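# Insert keyed shaft into loose gearbox bore

## Task

From above, guide the narrow end of the shaft into the gearbox's bore and lower it until the shaft's shoulder rests on the top edge of the bore. The gearbox is not fixed and must stay upright on its output flange. Clearance is tight. The shaft has two aligned keys; the key on the narrow end must enter only the keyway, which is a slot cut in the bore wall. It counts only if the shaft stays seated without the robot holding it. Finish by releasing the shaft and moving the hand away.

## Robot and tools

ROBOT. There is one six-joint arm, whose base may be slightly tilted, carrying a five-finger right hand. Joint ranges in rad: pan ±3.142, lift ±6.283, elbow 0 to 3.142, each wrist ±6.283. Load limits: 138 N m for pan, lift and elbow; 25.7 N m for each wrist joint. A held part's weight adds to the load.

FRAMES. The scene frame has its origin on the table top under the arm base, with +z up and +y to the left when facing along +x. Results give the hand point position in metres, its orientation as a wxyz quaternion, and velocities in m/s and rad/s. The printed position gets less accurate at long reach. The hand point sits 0.05 m in front of the palm, where the index pad meets the thumb tip in a pinch. Its own axes: +z along the straightened fingers, +y outward from the palm, +x across the palm toward the little finger. Straight fingertips lie 0.06-0.07 m past the point along +z. Across the palm the hand spans 0.08 m on the little-finger side. On the thumb side it spans 0.02 m with the thumb swung in front, and up to 0.09 m otherwise. A rigid wrist bracket on the little-finger side sticks out 0.03 m past the point along +y and 0.11 m across. It can collide with things.

ROW. Every motion uses a row of 14 numbers, each in [-1, 1], in this order: dx, dy, dz, rx, ry, rz, little, ring, middle, index, thumb_bend, thumb_turn, force_limit, speed. The first six are an offset, not a pose. They are expressed in the hand point's own axes. They are measured from the hand point pose in the most recent result that shows it. Before any such result exists in the scene, or for the second and later calls in one reply, they are measured from where the robot is when the call starts. The scale is 1.0 = 0.6 m or 180 degrees. rx, ry, rz form a single rotation vector. All-zero offsets are not a pause: they pull the hand back to that reference pose. Finger values: +1 straight/open, -1 fully curled. thumb_bend: +1 straight, -1 bent. thumb_turn: +1 beside the palm, -1 across in front of it. A pinch is roughly index -0.22, thumb_bend -0.75, thumb_turn -0.57. force_limit maps linearly from about 0 N at -1 to 10 N at +1 (15 N for the two thumb motors). It only stops closing motion. speed runs from nearly zero at -1 to full at +1; at full speed a complete finger stroke takes 0.6 s.

TOOLS.
- execute_actions: "actions" is a list with zero or one entry; an empty list only reads the state. {"rows": [...], "steps": n} runs up to 15 control steps of 1/30 s each (default 15). One row is applied per step, and the final row repeats if there are fewer rows than steps. Every row uses the same reference pose. {"steps": n} without rows is a wait of up to 300 steps, counted from the previous result. Optional "pictures" (boolean). A refused call sends nothing.
- move: "target" is one row with offsets measured from the same base as above. The hand point follows a straight path toward it for 0.5-10 s; paths longer than 10 s stop short. It rotates the shorter way. The path does not avoid obstacles, and the actual hand can lag or overshoot, especially with the arm nearly straight. "speed" is 0.002-0.5 m/s (default 0.25), and turning is capped at twice that in rad/s. The hand values are sent at the start. Optional "stop_force" is 9-40 N and is refused in the first 0.2 s of the scene. The path stops once the wrist sensor reads that much extra push against the direction of travel for 2 steps, or reads its maximum. The hand then backs up 2 steps and holds. The force can briefly exceed the set value, often by double, and then settles. It is measured along the target direction in the start axes, so it is unreliable on moves that rotate. Omit it when moving away from a surface you are pressing on. Contacts above the wrist sensor go unnoticed. The move's result line gives the ending: done, off_target, moving, held, fault, or contact (contact takes precedence). It also lists limits (paced = pose clipped; held = a clearance check blocked some steps, after which the arm may jump faster than speed) and the distance to the target.
- wait: "seconds" 0-10. Nothing new is sent meanwhile.
- zoom_image: "camera" (cam_high, cam_low, cam_wrist) and "region" [x0, y0, x1, y1] in pixels, at most 504x504. cam_high and cam_low are 896x504; cam_wrist is 504x504 fisheye.
- show_instructions: displays the reference image pages.
- finished_scene: "scene" number. This is final and reports success. Replying with no tool call ends the run.

MOTION. Each step, the commanded pose is limited to 100 mm and 16 degrees from the measured pose, and position wins over orientation when both cannot be met. Commands are smoothed with about 0.17 s of lag. After an action ends, the arm continues only toward the last clipped pose, so check the result and send the remainder. Reply time also passes in the simulation.

RESULTS. "pose unreachable" and HELD mark steps changed or blocked by the clearance check; the mounting block counts as arm. "Hand target" shows where the controller is driving. hand_measured, hand_stopped_by (moving, target, force, stalled, fault) and hand_load_n each list six values in row order. Positive load means the finger is pushed open; a lost grip shows as loads near 0. Wrist force and torque are in hand axes, with offsets up to about 4 N, noise up to 2.4 N, and saturation near 50 N. Joint torque readings are rough. MOTOR HOT appears at 70 °C; at 85 °C the arm brakes for minutes.

GRIPPING. With the thumb across the palm, the hand can wrap objects 0.035-0.08 m wide; set the thumb before arriving. A motor moves only when its target changes by at least 0.01, then locks on arrival or at force_limit. Locks hold at least 15 N. For a gentle grip, close with speed -0.9 or lower. To squeeze harder, raise force_limit and send a more closed target. To release, send a target more open than measured.

AVOID. A contact torque at a joint limit, or 150 N on the arm or held part, stops the arm for 10 s. The arm is stiff, so aim only slightly past contact, or use slow moves with stop_force. Don't drop, slam or knock anything off the table. Keep the loose gearbox upright; objects may occasionally get nudged.

Each tool is called after "Call:" as name(argument=value, ...) on one line, values as JSON.

Reference images:

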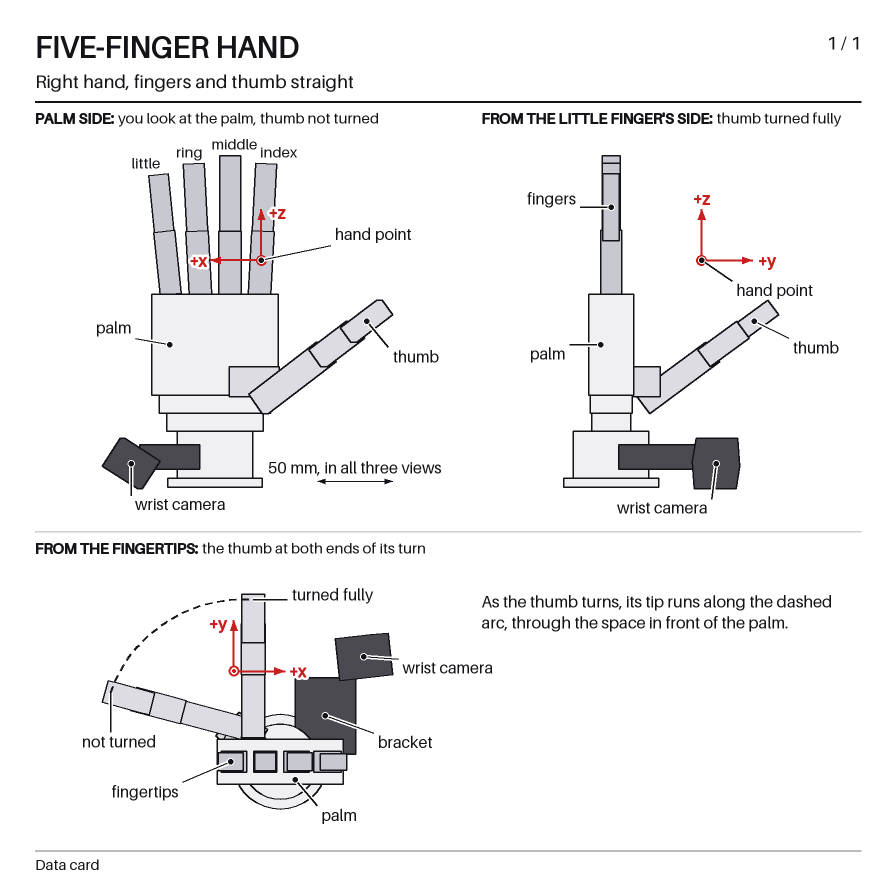

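## Session

Call:
execute_actions(actions=[])

Scene clock: 0.00 s of 12600.00 s.
end_effector_position=(-0.0459, +0.3581, +0.2410) hand_measured=(+1.000, +1.000, +1.000, +1.000, +1.000, +1.000) hand_load_n=(+0.0, +0.0, +0.0, +0.0, +0.0, +0.0) hand_stopped_by=(target, target, target, target, target, target) hand_force_limit=0.00 hand_speed=-0.80 end_effector_quat_wxyz=(+0.004, -0.033, +0.996, -0.085) end_effector_velocity=(+0.000, -0.000, +0.000) end_effector_angular_velocity=(+0.000, +0.000, -0.002)
Joint positions: [ 1.419 -1.433  1.875  1.278  1.613 -0.234]
Joint velocities: [-0.001 -0.001  0.     0.001 -0.     0.   ]
Joint torques (N m, as the arm reports them, + toward a larger angle): no reading
Motor temperatures (°C, as the motors report them): [25 24 25 36 28 31]
Wrist force (N, on the end effector, along its own x y z axes, offset not removed): no reading
Wrist torque (N m, same axes, about the end effector's origin, offset not removed): no reading
Hand target: -0.046, +0.358, +0.241; +0.004, -0.033, +0.996, -0.085

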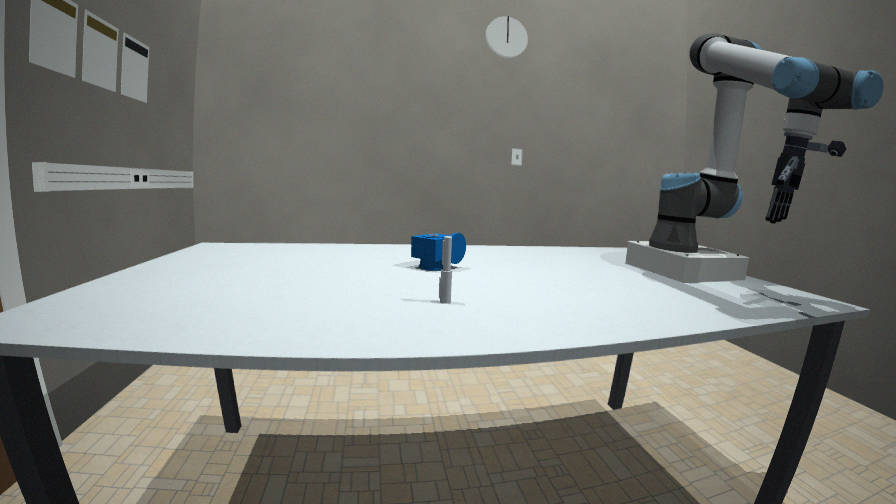

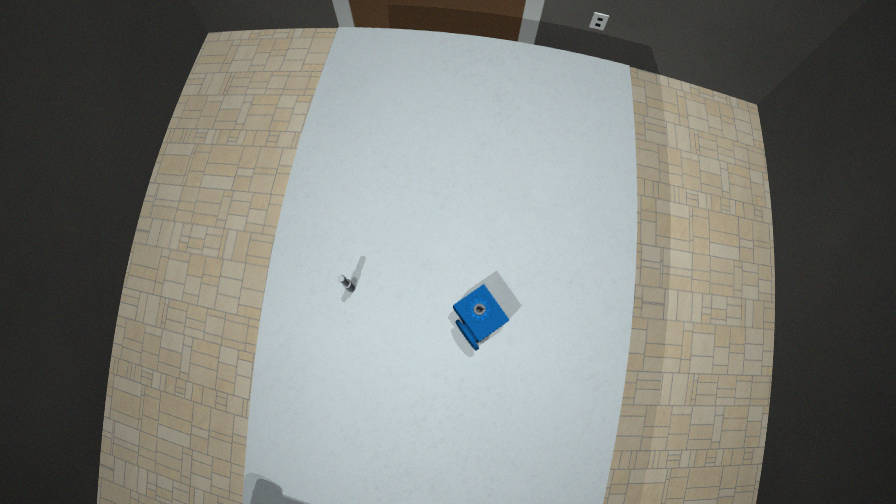

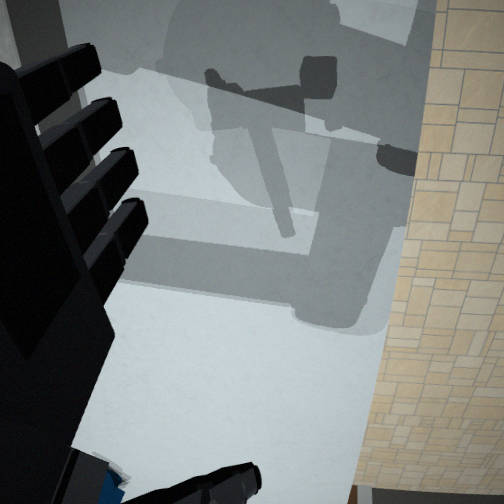

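Call:
zoom_image(camera="cam_high", region=[380, 215, 500, 315])

Call:
zoom_image(camera="cam_low", region=[430, 260, 540, 365])

Call:
zoom_image(camera="cam_low", region=[315, 250, 385, 310])

Region (380, 215, 500, 315) of cam_high's 896x504 image, scaled by 4.200, with more detail than that image has.

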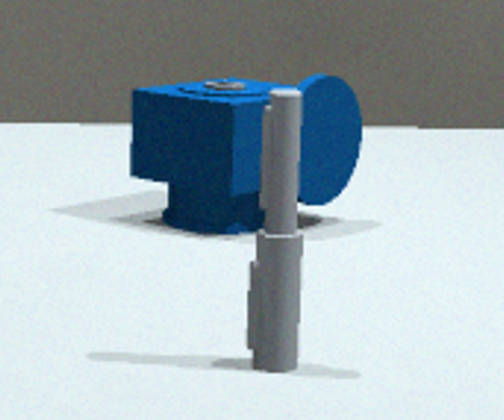

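Region (430, 260, 540, 365) of cam_low's 896x504 image, scaled by 4.582, with more detail than that image has; it fills the top 481 rows of this view, and the rest is white.

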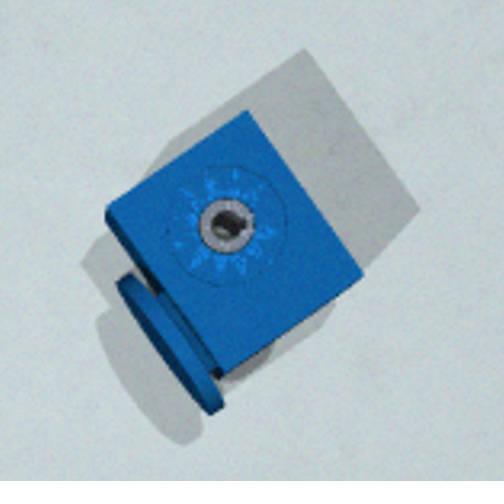

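Region (315, 250, 385, 310) of cam_low's 896x504 image, scaled by 7.200, with more detail than that image has; it fills the top 432 rows of this view, and the rest is white.

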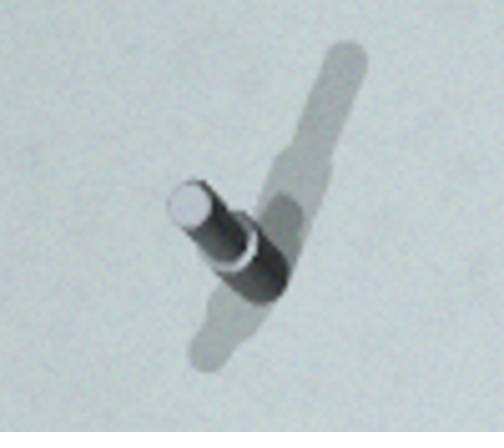

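Call:
move(target=[-0.814,-0.34,-0.075,0,0,0.605,1,1,1,1,1,-1,0,0.5], speed=0.3)

Scene clock: 89.57 s of 12600.00 s.
end_effector_position=(+0.4544, +0.1974, +0.3214) hand_measured=(+1.000, +1.000, +1.000, +1.000, +1.000, -1.000) hand_load_n=(+0.0, +0.0, +0.0, +0.0, +0.0, +0.0) hand_stopped_by=(target, target, target, target, target, target) hand_force_limit=0.00 hand_speed=0.50 end_effector_quat_wxyz=(+0.073, +0.791, +0.606, -0.046) end_effector_velocity=(+0.003, -0.000, -0.000) end_effector_angular_velocity=(-0.001, +0.001, -0.008)
Joint positions: [ 0.35  -1.136  1.286  1.453  1.726  0.597]
Joint velocities: [-0.001  0.008 -0.011  0.005  0.     0.007]
Joint torques (N m, as the arm reports them, + toward a larger angle): [ -8.91 -32.03 -25.86   4.82   2.38   1.32]
Motor temperatures (°C, as the motors report them): [25 24 25 36 28 31]
Wrist force (N, on the end effector, along its own x y z axes, offset not removed): [0.2 -0.2 -0.1]
Wrist torque (N m, same axes, about the end effector's origin, offset not removed): [-0.09 0.02 -0.13]
Hand target: +0.455, +0.197, +0.321; +0.073, +0.791, +0.605, -0.046
Off the commanded pose: 0.001 m, 0 deg.
After step 90, 82.70 s passed at rest.
move: done

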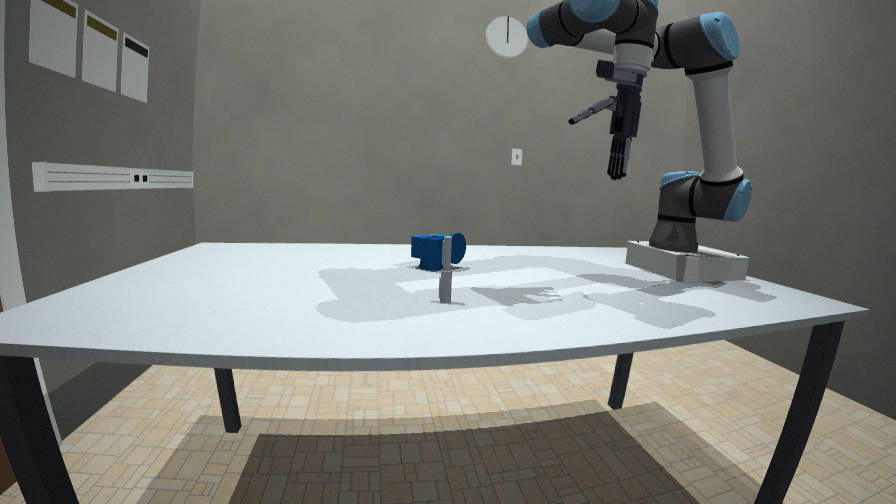

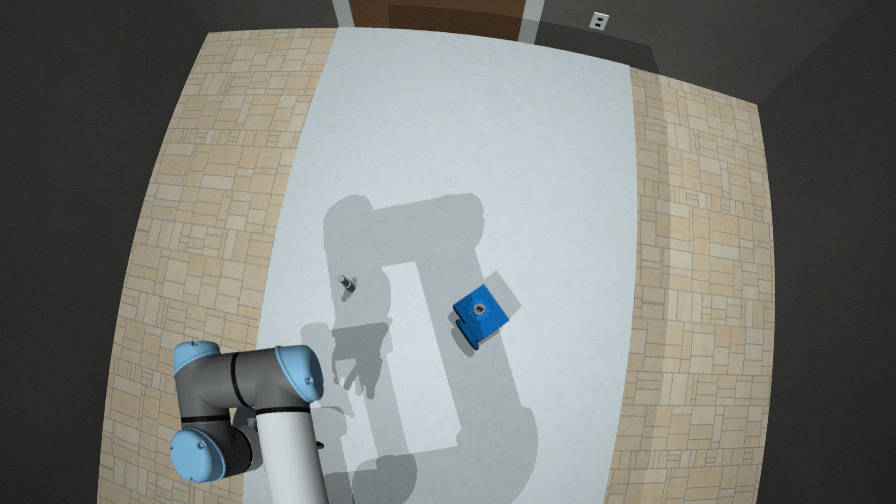

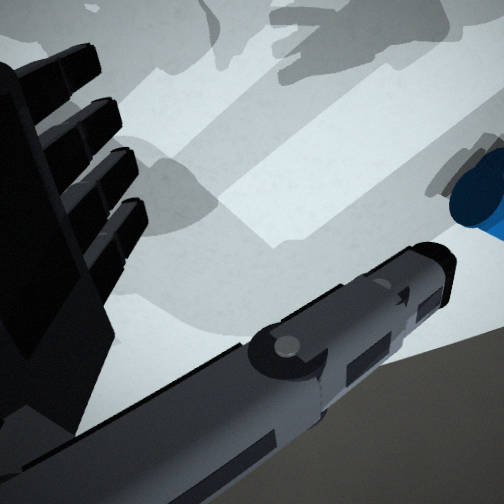

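Call:
move(target=[0.092,0.188,0.233,-0.3445,0.408,0.431,1,1,1,1,1,-1,0,0.5], speed=0.3)

Scene clock: 106.90 s of 12600.00 s.
end_effector_position=(+0.5794, +0.1975, +0.1817) hand_measured=(+1.000, +1.000, +1.000, +1.000, +1.000, -1.000) hand_load_n=(+0.0, +0.0, +0.0, +0.0, +0.0, +0.0) hand_stopped_by=(target, target, target, target, target, target) hand_force_limit=0.00 hand_speed=0.50 end_effector_quat_wxyz=(+0.091, +0.702, -0.092, +0.701) end_effector_velocity=(+0.002, +0.000, -0.001) end_effector_angular_velocity=(+0.001, -0.014, -0.007)
Joint positions: [ 0.469 -1.092  1.937 -0.841  2.279  1.59 ]
Joint velocities: [ 0.001  0.009 -0.001 -0.026  0.009 -0.007]
Joint torques (N m, as the arm reports them, + toward a larger angle): [  4.41 -29.9  -22.79  -3.25   1.99  -1.55]
Motor temperatures (°C, as the motors report them): [25 24 25 36 28 31]
Wrist force (N, on the end effector, along its own x y z axes, offset not removed): [-2.7 1.7 -1.2]
Wrist torque (N m, same axes, about the end effector's origin, offset not removed): [0.36 0.47 -0.10]
Hand target: +0.580, +0.198, +0.182; +0.091, +0.701, -0.093, +0.701
Off the commanded pose: 0.001 m, 0 deg.
After step 90, 10.10 s passed at rest.
move: done

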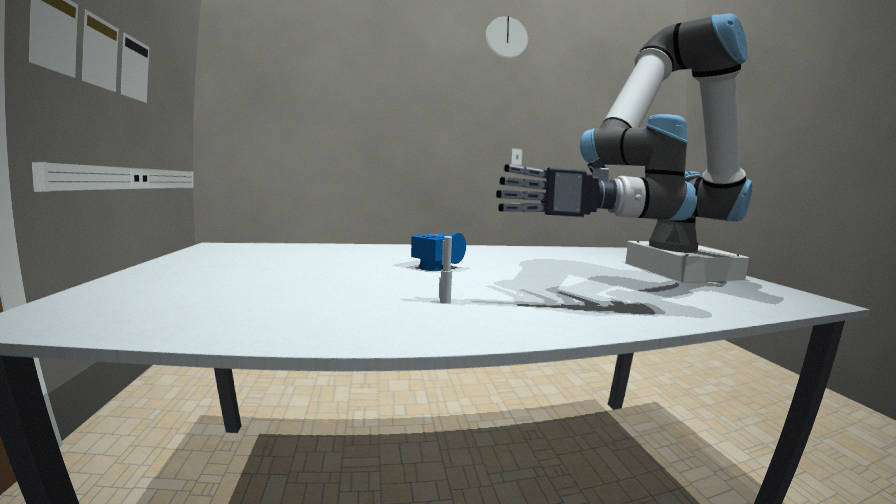

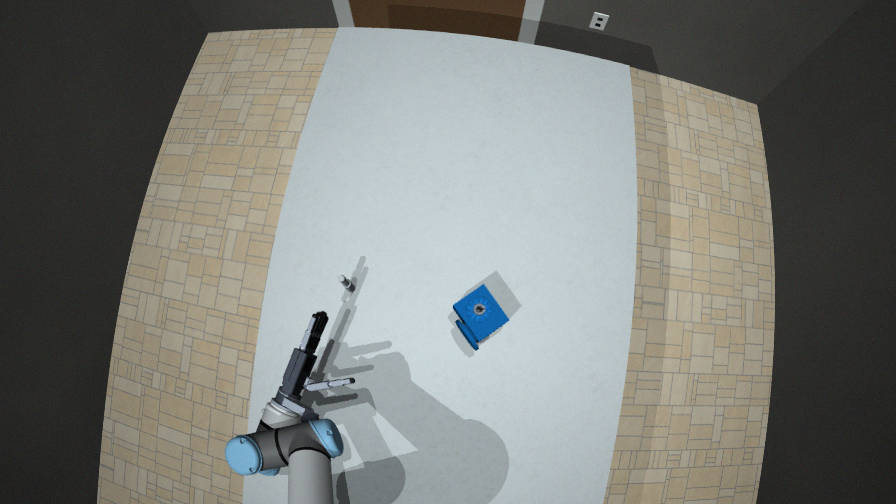

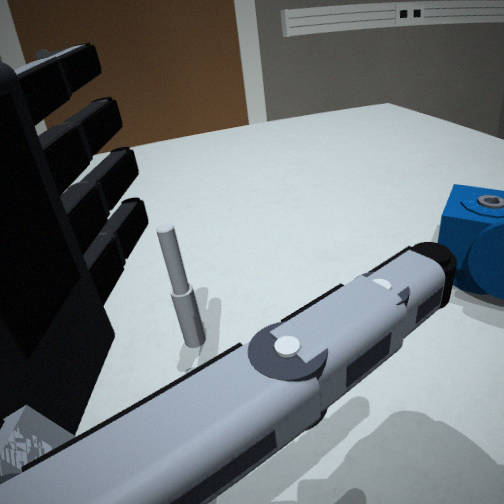

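Call:
move(target=[-0.233,-0.06,0,0,0,0,1,1,0,0,-0.6,-1,0,0.5], speed=0.2)

Call:
zoom_image(camera="cam_low", region=[260, 260, 400, 420])

Scene clock: 113.80 s of 12600.00 s.
end_effector_position=(+0.5800, +0.2002, +0.1708) hand_measured=(+1.000, +1.000, +0.000, +0.000, -0.600, -1.000) hand_load_n=(+0.0, +0.0, +0.0, +0.0, +0.0, +0.0) hand_stopped_by=(target, target, target, target, target, target) hand_force_limit=0.00 hand_speed=0.50 end_effector_quat_wxyz=(+0.091, +0.701, -0.093, +0.701) end_effector_velocity=(-0.000, -0.000, -0.001) end_effector_angular_velocity=(+0.001, +0.002, +0.001)
Joint positions: [ 0.474 -1.067  1.936 -0.866  2.285  1.59 ]
Joint velocities: [-0.001  0.     0.     0.002 -0.002  0.002]
Joint torques (N m, as the arm reports them, + toward a larger angle): [ -8.32 -45.72  -6.6    0.91  -2.77   0.21]
Motor temperatures (°C, as the motors report them): [25 24 25 36 28 31]
Wrist force (N, on the end effector, along its own x y z axes, offset not removed): [-1.7 0.4 -0.8]
Wrist torque (N m, same axes, about the end effector's origin, offset not removed): [0.19 0.29 -0.10]
Hand target: +0.580, +0.200, +0.171; +0.091, +0.701, -0.093, +0.701
Off the commanded pose: 0.133 m, 0 deg; position clipped at the last step of the last action.
After step 90, 2.60 s passed at rest.
move: held; limits=paced,held; held on 32 of 39 steps, including the last
pose unreachable: on one or more control steps of this call an arm could not follow its commanded pose, so it was not sent that pose on those steps. On the call's last step it was still not sent that pose. It may still have moved: this result reports where it is.
cause: the commanded pose would bring two parts of the arm too close to each other (joints 4 (wrist 1) to 6 (wrist 3) lie between them).

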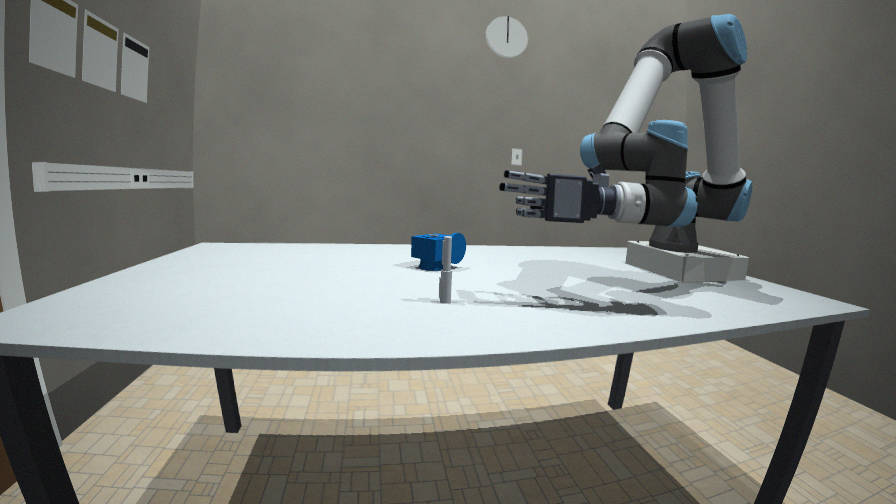

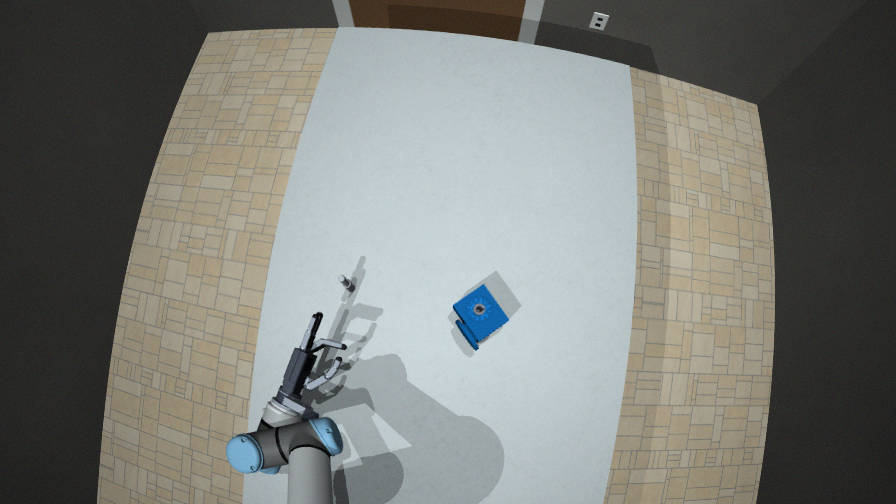

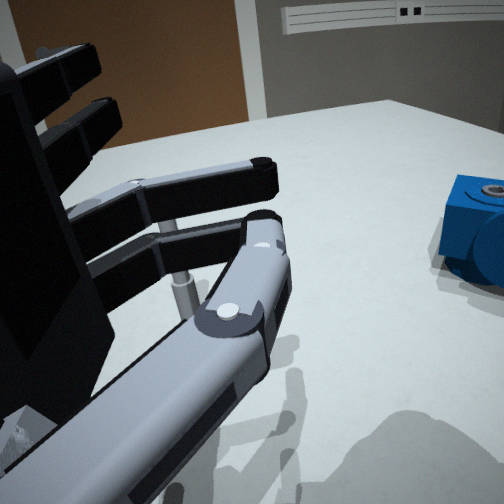

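Region (260, 260, 400, 420) of cam_low's 896x504 image, scaled by 3.150, with more detail than that image has; it fills the left 441 columns of this view, and the rest is white.

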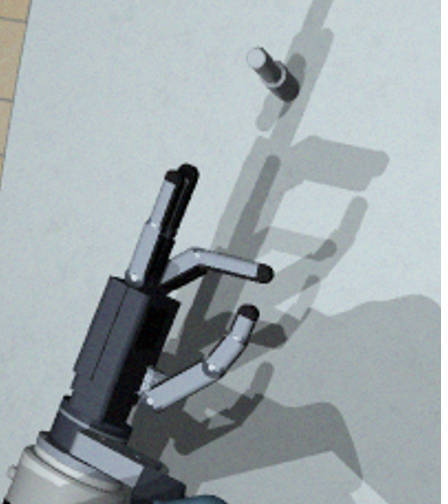

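Call:
move(target=[-0.218,-0.074,0.049,0.0556,0,0,1,1,0.8,0.8,-0.6,-1,0,0.5], speed=0.2)

Call:
zoom_image(camera="cam_low", region=[280, 260, 400, 380])

Call:
zoom_image(camera="cam_high", region=[400, 200, 600, 330])

Scene clock: 126.60 s of 12600.00 s.
end_effector_position=(+0.6193, +0.2354, +0.0401) hand_measured=(+1.000, +1.000, +0.800, +0.800, -0.600, -1.000) hand_load_n=(+0.0, +0.0, +0.0, +0.0, +0.0, +0.0) hand_stopped_by=(target, target, target, target, target, target) hand_force_limit=0.00 hand_speed=0.50 end_effector_quat_wxyz=(+0.030, +0.707, -0.031, +0.706) end_effector_velocity=(+0.001, +0.001, -0.002) end_effector_angular_velocity=(-0.001, -0.000, +0.003)
Joint positions: [ 0.447 -0.772  1.9   -1.129  2.083  1.588]
Joint velocities: [-0.     0.006 -0.004 -0.003 -0.003 -0.001]
Joint torques (N m, as the arm reports them, + toward a larger angle): [-10.09 -35.93 -17.19  -3.22  -2.84  -1.49]
Motor temperatures (°C, as the motors report them): [25 24 25 36 28 31]
Wrist force (N, on the end effector, along its own x y z axes, offset not removed): [-2.9 -1.2 1.4]
Wrist torque (N m, same axes, about the end effector's origin, offset not removed): [-0.30 0.48 -0.19]
Hand target: +0.619, +0.235, +0.040; +0.030, +0.707, -0.031, +0.706
Off the commanded pose: 0.001 m, 0 deg.
After step 90, 7.70 s passed at rest.
move: done; limits=paced

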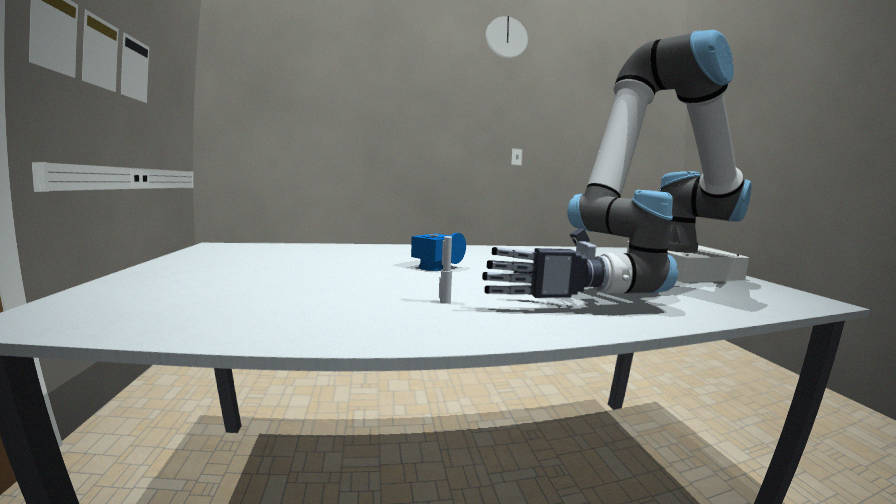

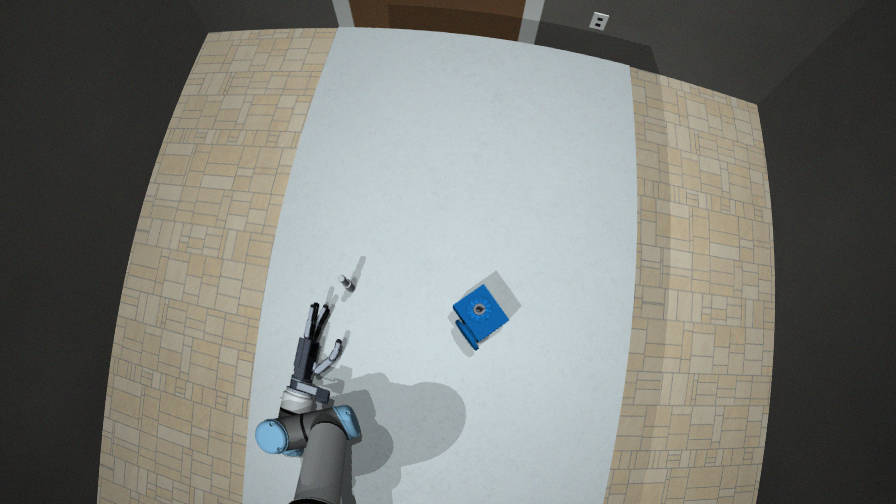

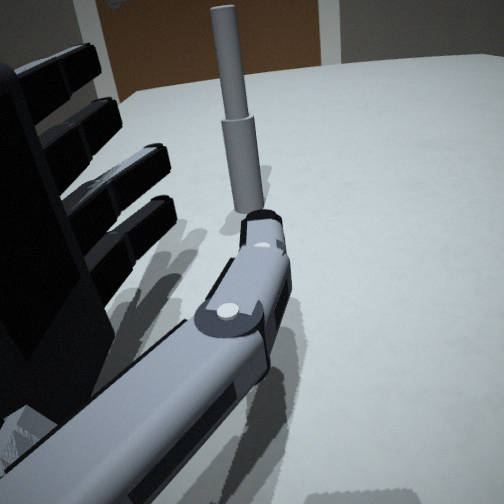

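Region (280, 260, 400, 380) of cam_low's 896x504 image, scaled by 4.200, with more detail than that image has.

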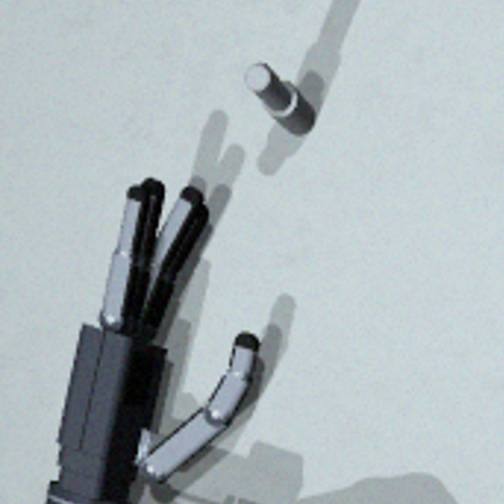

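Region (400, 200, 600, 330) of cam_high's 896x504 image, scaled by 2.520, with more detail than that image has; it fills the top 328 rows of this view, and the rest is white.

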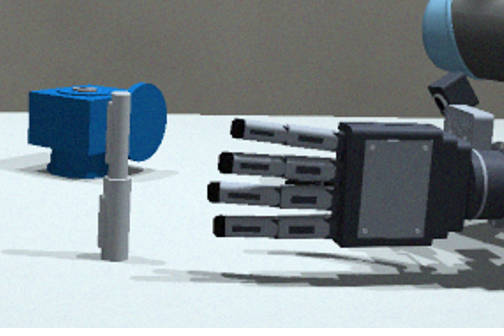

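Call:
move(target=[-0.02,0,0.18,0,0,0,1,1,0.8,0.8,-0.75,-1,0,0.5], speed=0.12)

Call:
zoom_image(camera="cam_low", region=[300, 250, 380, 330])

Call:
zoom_image(camera="cam_high", region=[400, 220, 540, 330])

Scene clock: 133.80 s of 12600.00 s.
end_effector_position=(+0.7265, +0.2260, +0.0279) hand_measured=(+1.000, +1.000, +0.800, +0.800, -0.750, -1.000) hand_load_n=(+0.0, +0.0, +0.0, +0.0, +0.0, +0.0) hand_stopped_by=(target, target, target, target, target, target) hand_force_limit=0.00 hand_speed=0.50 end_effector_quat_wxyz=(+0.030, +0.707, -0.031, +0.706) end_effector_velocity=(+0.003, -0.001, -0.001) end_effector_angular_velocity=(+0.001, +0.001, -0.002)
Joint positions: [ 0.353 -0.648  1.631 -0.985  1.989  1.588]
Joint velocities: [-0.002  0.004 -0.009  0.005 -0.     0.001]
Joint torques (N m, as the arm reports them, + toward a larger angle): [ -9.18 -42.95 -19.97   0.53  -2.68   1.38]
Motor temperatures (°C, as the motors report them): [25 24 25 36 28 31]
Wrist force (N, on the end effector, along its own x y z axes, offset not removed): [0.2 -0.5 0.1]
Wrist torque (N m, same axes, about the end effector's origin, offset not removed): [-0.08 0.03 0.06]
Hand target: +0.727, +0.226, +0.028; +0.030, +0.707, -0.031, +0.706
Off the commanded pose: 0.000 m, 0 deg.
After step 90, 2.70 s passed at rest.
move: done

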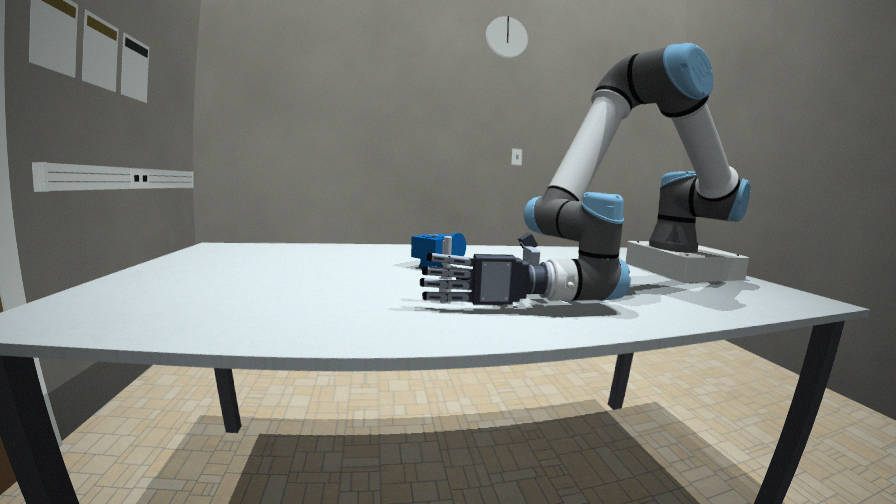

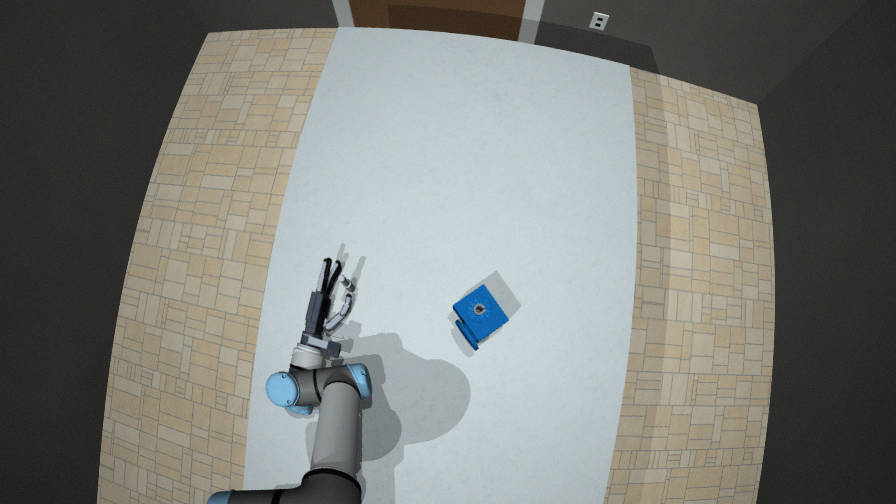

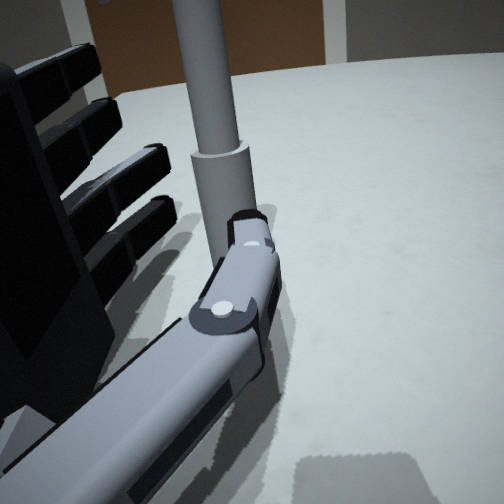

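Region (300, 250, 380, 330) of cam_low's 896x504 image, scaled by 6.300, with more detail than that image has.

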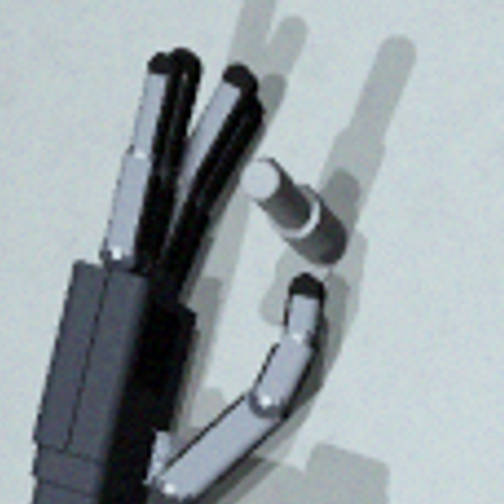

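Region (400, 220, 540, 330) of cam_high's 896x504 image, scaled by 3.600, with more detail than that image has; it fills the top 396 rows of this view, and the rest is white.

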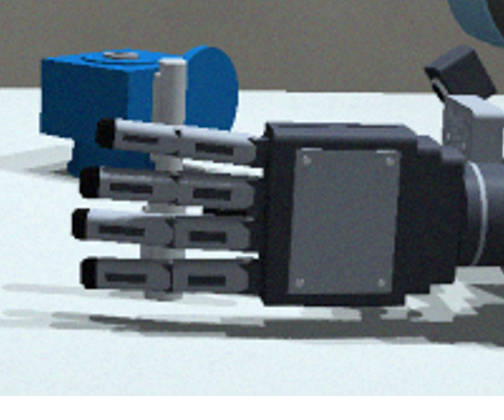

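Call:
move(target=[-0.005,-0.005,0.013,0,0,0,1,1,0.3,0.3,-0.75,-1,0,-0.5], speed=0.02)

Call:
zoom_image(camera="cam_low", region=[310, 250, 380, 320])

Scene clock: 139.13 s of 12600.00 s.
end_effector_position=(+0.7343, +0.2282, +0.0249) hand_measured=(+1.000, +1.000, +0.300, +0.300, -0.750, -1.000) hand_load_n=(+0.0, +0.0, +0.0, +0.0, +0.0, +0.0) hand_stopped_by=(target, target, target, target, target, target) hand_force_limit=0.00 hand_speed=-0.50 end_effector_quat_wxyz=(+0.030, +0.707, -0.031, +0.706) end_effector_velocity=(+0.002, -0.001, +0.000) end_effector_angular_velocity=(+0.001, -0.002, -0.002)
Joint positions: [ 0.352 -0.631  1.603 -0.973  1.989  1.588]
Joint velocities: [-0.002  0.002 -0.005  0.001  0.001  0.   ]
Joint torques (N m, as the arm reports them, + toward a larger angle): [ -9.07 -44.29 -19.66   0.74  -2.86  -0.36]
Motor temperatures (°C, as the motors report them): [25 24 25 36 28 31]
Wrist force (N, on the end effector, along its own x y z axes, offset not removed): [-1.0 -1.8 -1.4]
Wrist torque (N m, same axes, about the end effector's origin, offset not removed): [-0.09 0.30 -0.18]
Hand target: +0.734, +0.228, +0.025; +0.030, +0.707, -0.031, +0.706
Off the commanded pose: 0.000 m, 0 deg.
After step 90, 1.47 s passed at rest.
move: done

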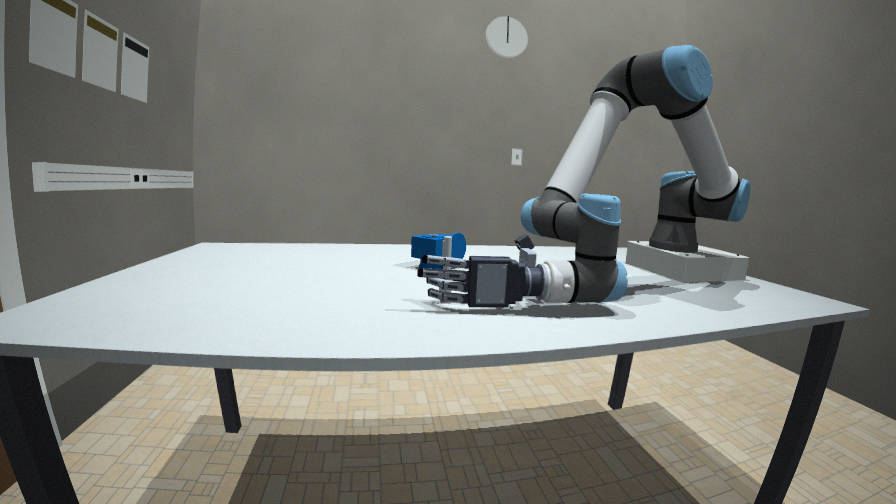

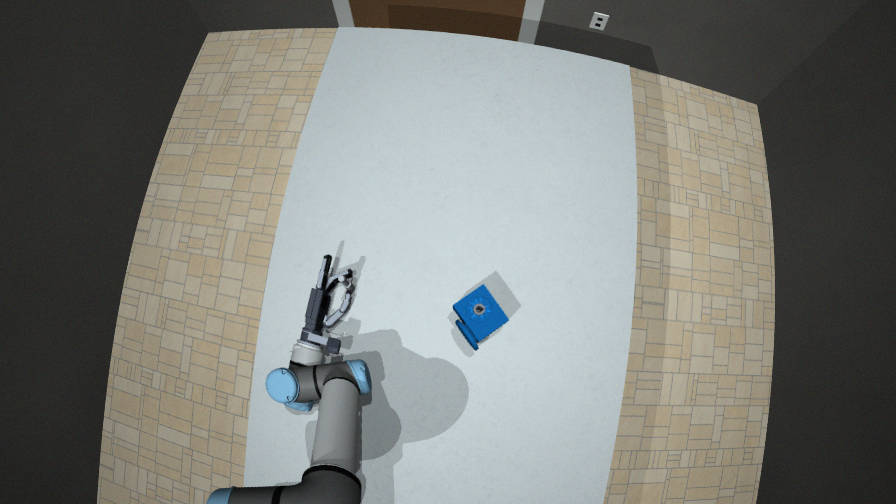

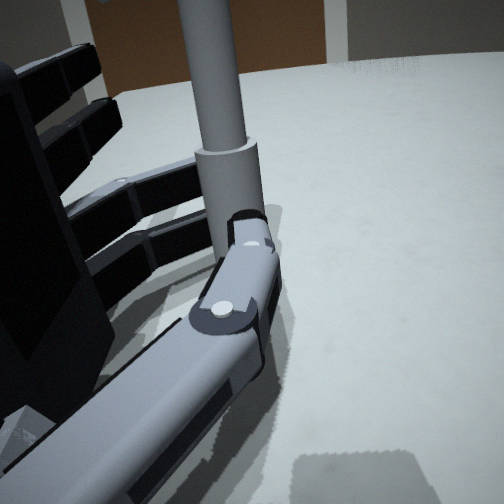

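Region (310, 250, 380, 320) of cam_low's 896x504 image, scaled by 7.200, with more detail than that image has.

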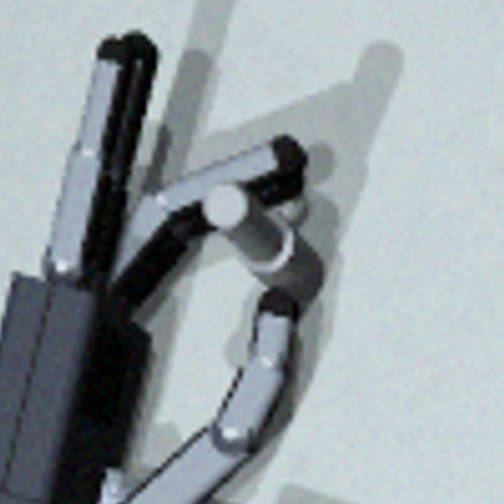

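Call:
move(target=[0,-0.002,0.006,0,0,0,1,1,0.2,0.2,-0.62,-1,0,-0.5], speed=0.005)

Call:
zoom_image(camera="cam_low", region=[310, 250, 380, 320])

Scene clock: 150.37 s of 12600.00 s.
end_effector_position=(+0.7378, +0.2291, +0.0249) hand_measured=(+1.000, +1.000, +0.200, +0.200, -0.620, -1.000) hand_load_n=(+0.0, +0.0, +0.0, +0.0, +0.0, +0.0) hand_stopped_by=(target, target, target, target, target, target) hand_force_limit=0.00 hand_speed=-0.50 end_effector_quat_wxyz=(+0.030, +0.707, -0.031, +0.706) end_effector_velocity=(+0.002, +0.000, +0.000) end_effector_angular_velocity=(+0.001, -0.001, -0.001)
Joint positions: [ 0.352 -0.627  1.591 -0.965  1.988  1.588]
Joint velocities: [-0.001  0.002 -0.005  0.003 -0.     0.001]
Joint torques (N m, as the arm reports them, + toward a larger angle): [ -9.19 -44.77 -20.95   0.66  -2.74  -0.66]
Motor temperatures (°C, as the motors report them): [25 24 25 36 28 31]
Wrist force (N, on the end effector, along its own x y z axes, offset not removed): [-2.2 -0.2 -2.9]
Wrist torque (N m, same axes, about the end effector's origin, offset not removed): [0.18 0.54 -0.11]
Hand target: +0.738, +0.229, +0.025; +0.030, +0.707, -0.031, +0.706
Off the commanded pose: 0.000 m, 0 deg.
After step 90, 7.30 s passed at rest.
move: done

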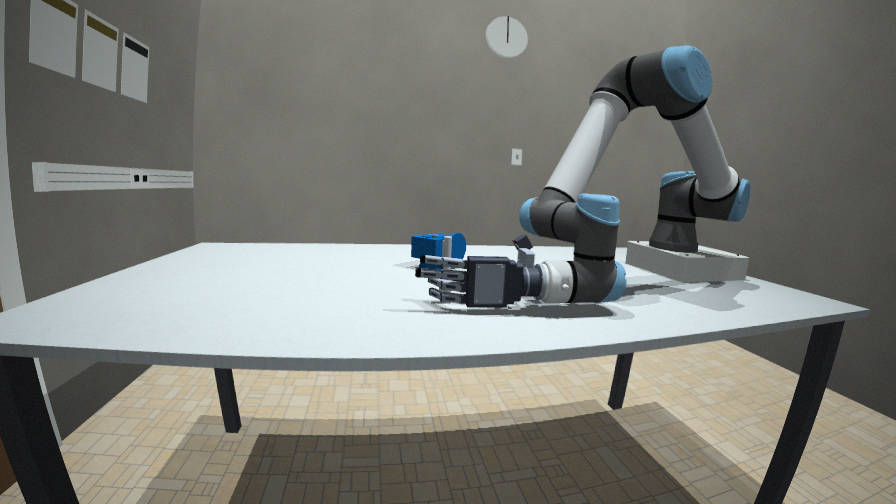

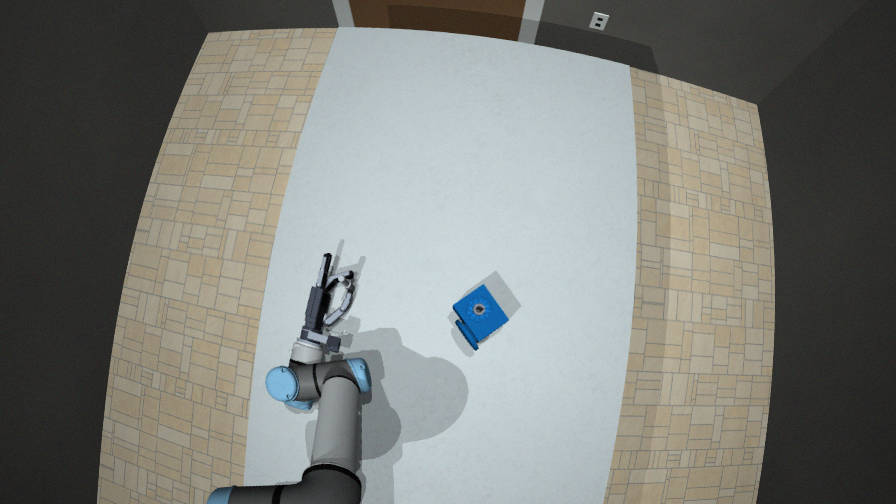

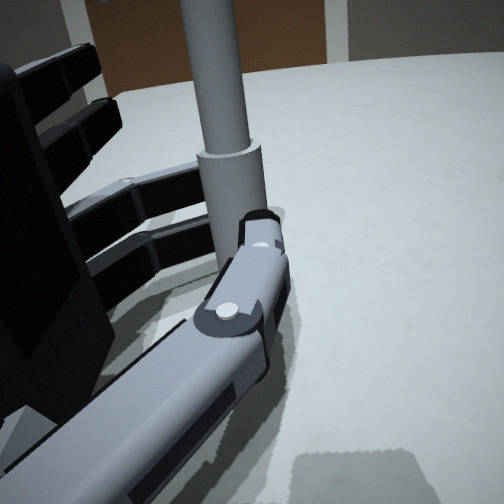

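Region (310, 250, 380, 320) of cam_low's 896x504 image, scaled by 7.200, with more detail than that image has.

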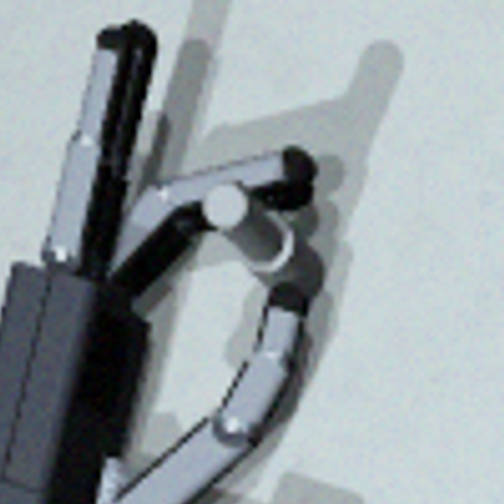

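Close gently.

Call:
move(target=[0,-0.002,0,0,0,0,1,1,-0.2,-0.2,-0.62,-1,0.2,-0.93], speed=0.005)

Call:
zoom_image(camera="cam_low", region=[310, 250, 380, 320])

Scene clock: 157.27 s of 12600.00 s.
end_effector_position=(+0.7379, +0.2303, +0.0249) hand_measured=(+1.000, +1.000, +0.074, +0.078, -0.614, -1.000) hand_load_n=(+0.0, +0.0, +6.5, +6.0, +9.0, +0.0) hand_stopped_by=(target, target, force, force, target, target) hand_force_limit=0.20 hand_speed=-0.93 end_effector_quat_wxyz=(+0.030, +0.707, -0.031, +0.706) end_effector_velocity=(-0.000, +0.000, +0.000) end_effector_angular_velocity=(+0.001, +0.000, -0.000)
Joint positions: [ 0.353 -0.626  1.588 -0.964  1.99   1.588]
Joint velocities: [ 0.001 -0.001 -0.     0.001  0.001  0.001]
Joint torques (N m, as the arm reports them, + toward a larger angle): [  5.07 -45.58 -21.     0.28   2.13  -0.5 ]
Motor temperatures (°C, as the motors report them): [25 24 25 36 28 31]
Wrist force (N, on the end effector, along its own x y z axes, offset not removed): [-2.6 -0.2 -0.2]
Wrist torque (N m, same axes, about the end effector's origin, offset not removed): [0.12 0.29 -0.01]
Hand target: +0.738, +0.230, +0.025; +0.030, +0.707, -0.031, +0.706
Off the commanded pose: 0.000 m, 0 deg.
After step 90, 2.57 s passed at rest.
move: done

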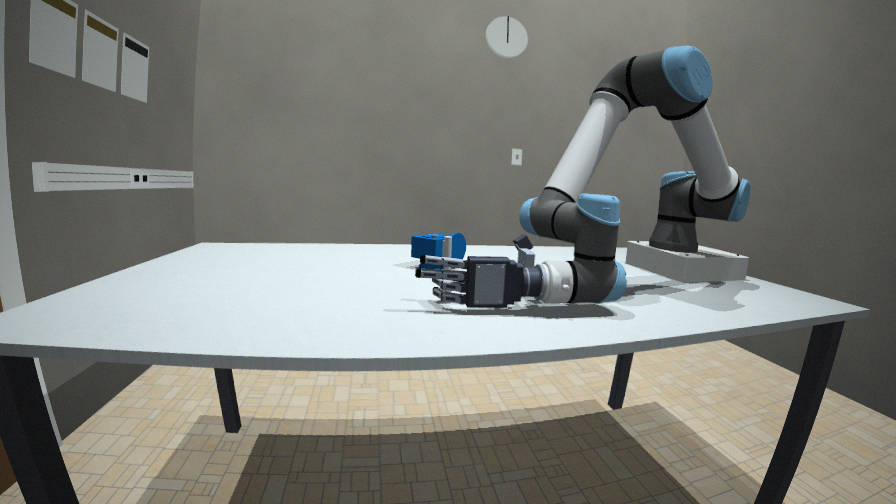

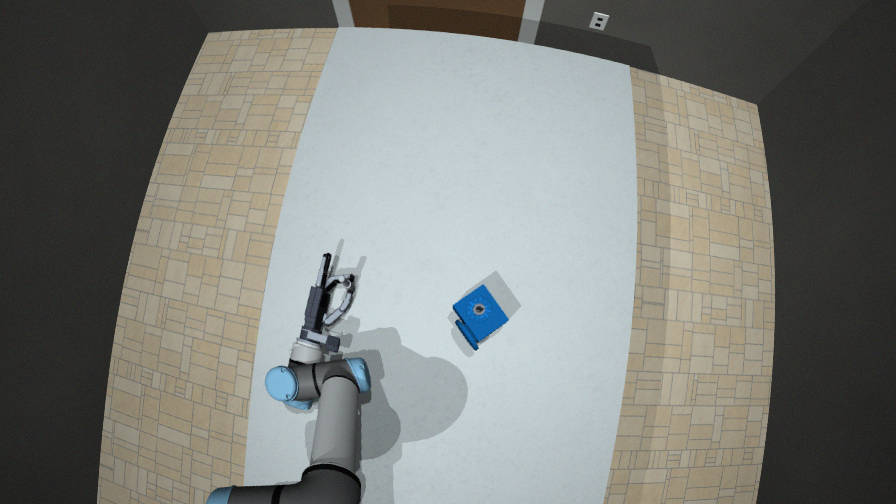

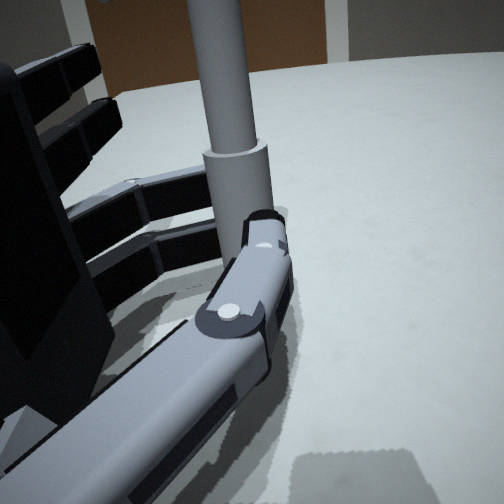

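Region (310, 250, 380, 320) of cam_low's 896x504 image, scaled by 7.200, with more detail than that image has.

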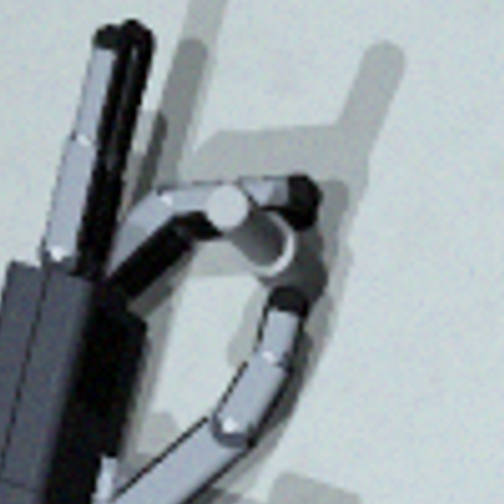

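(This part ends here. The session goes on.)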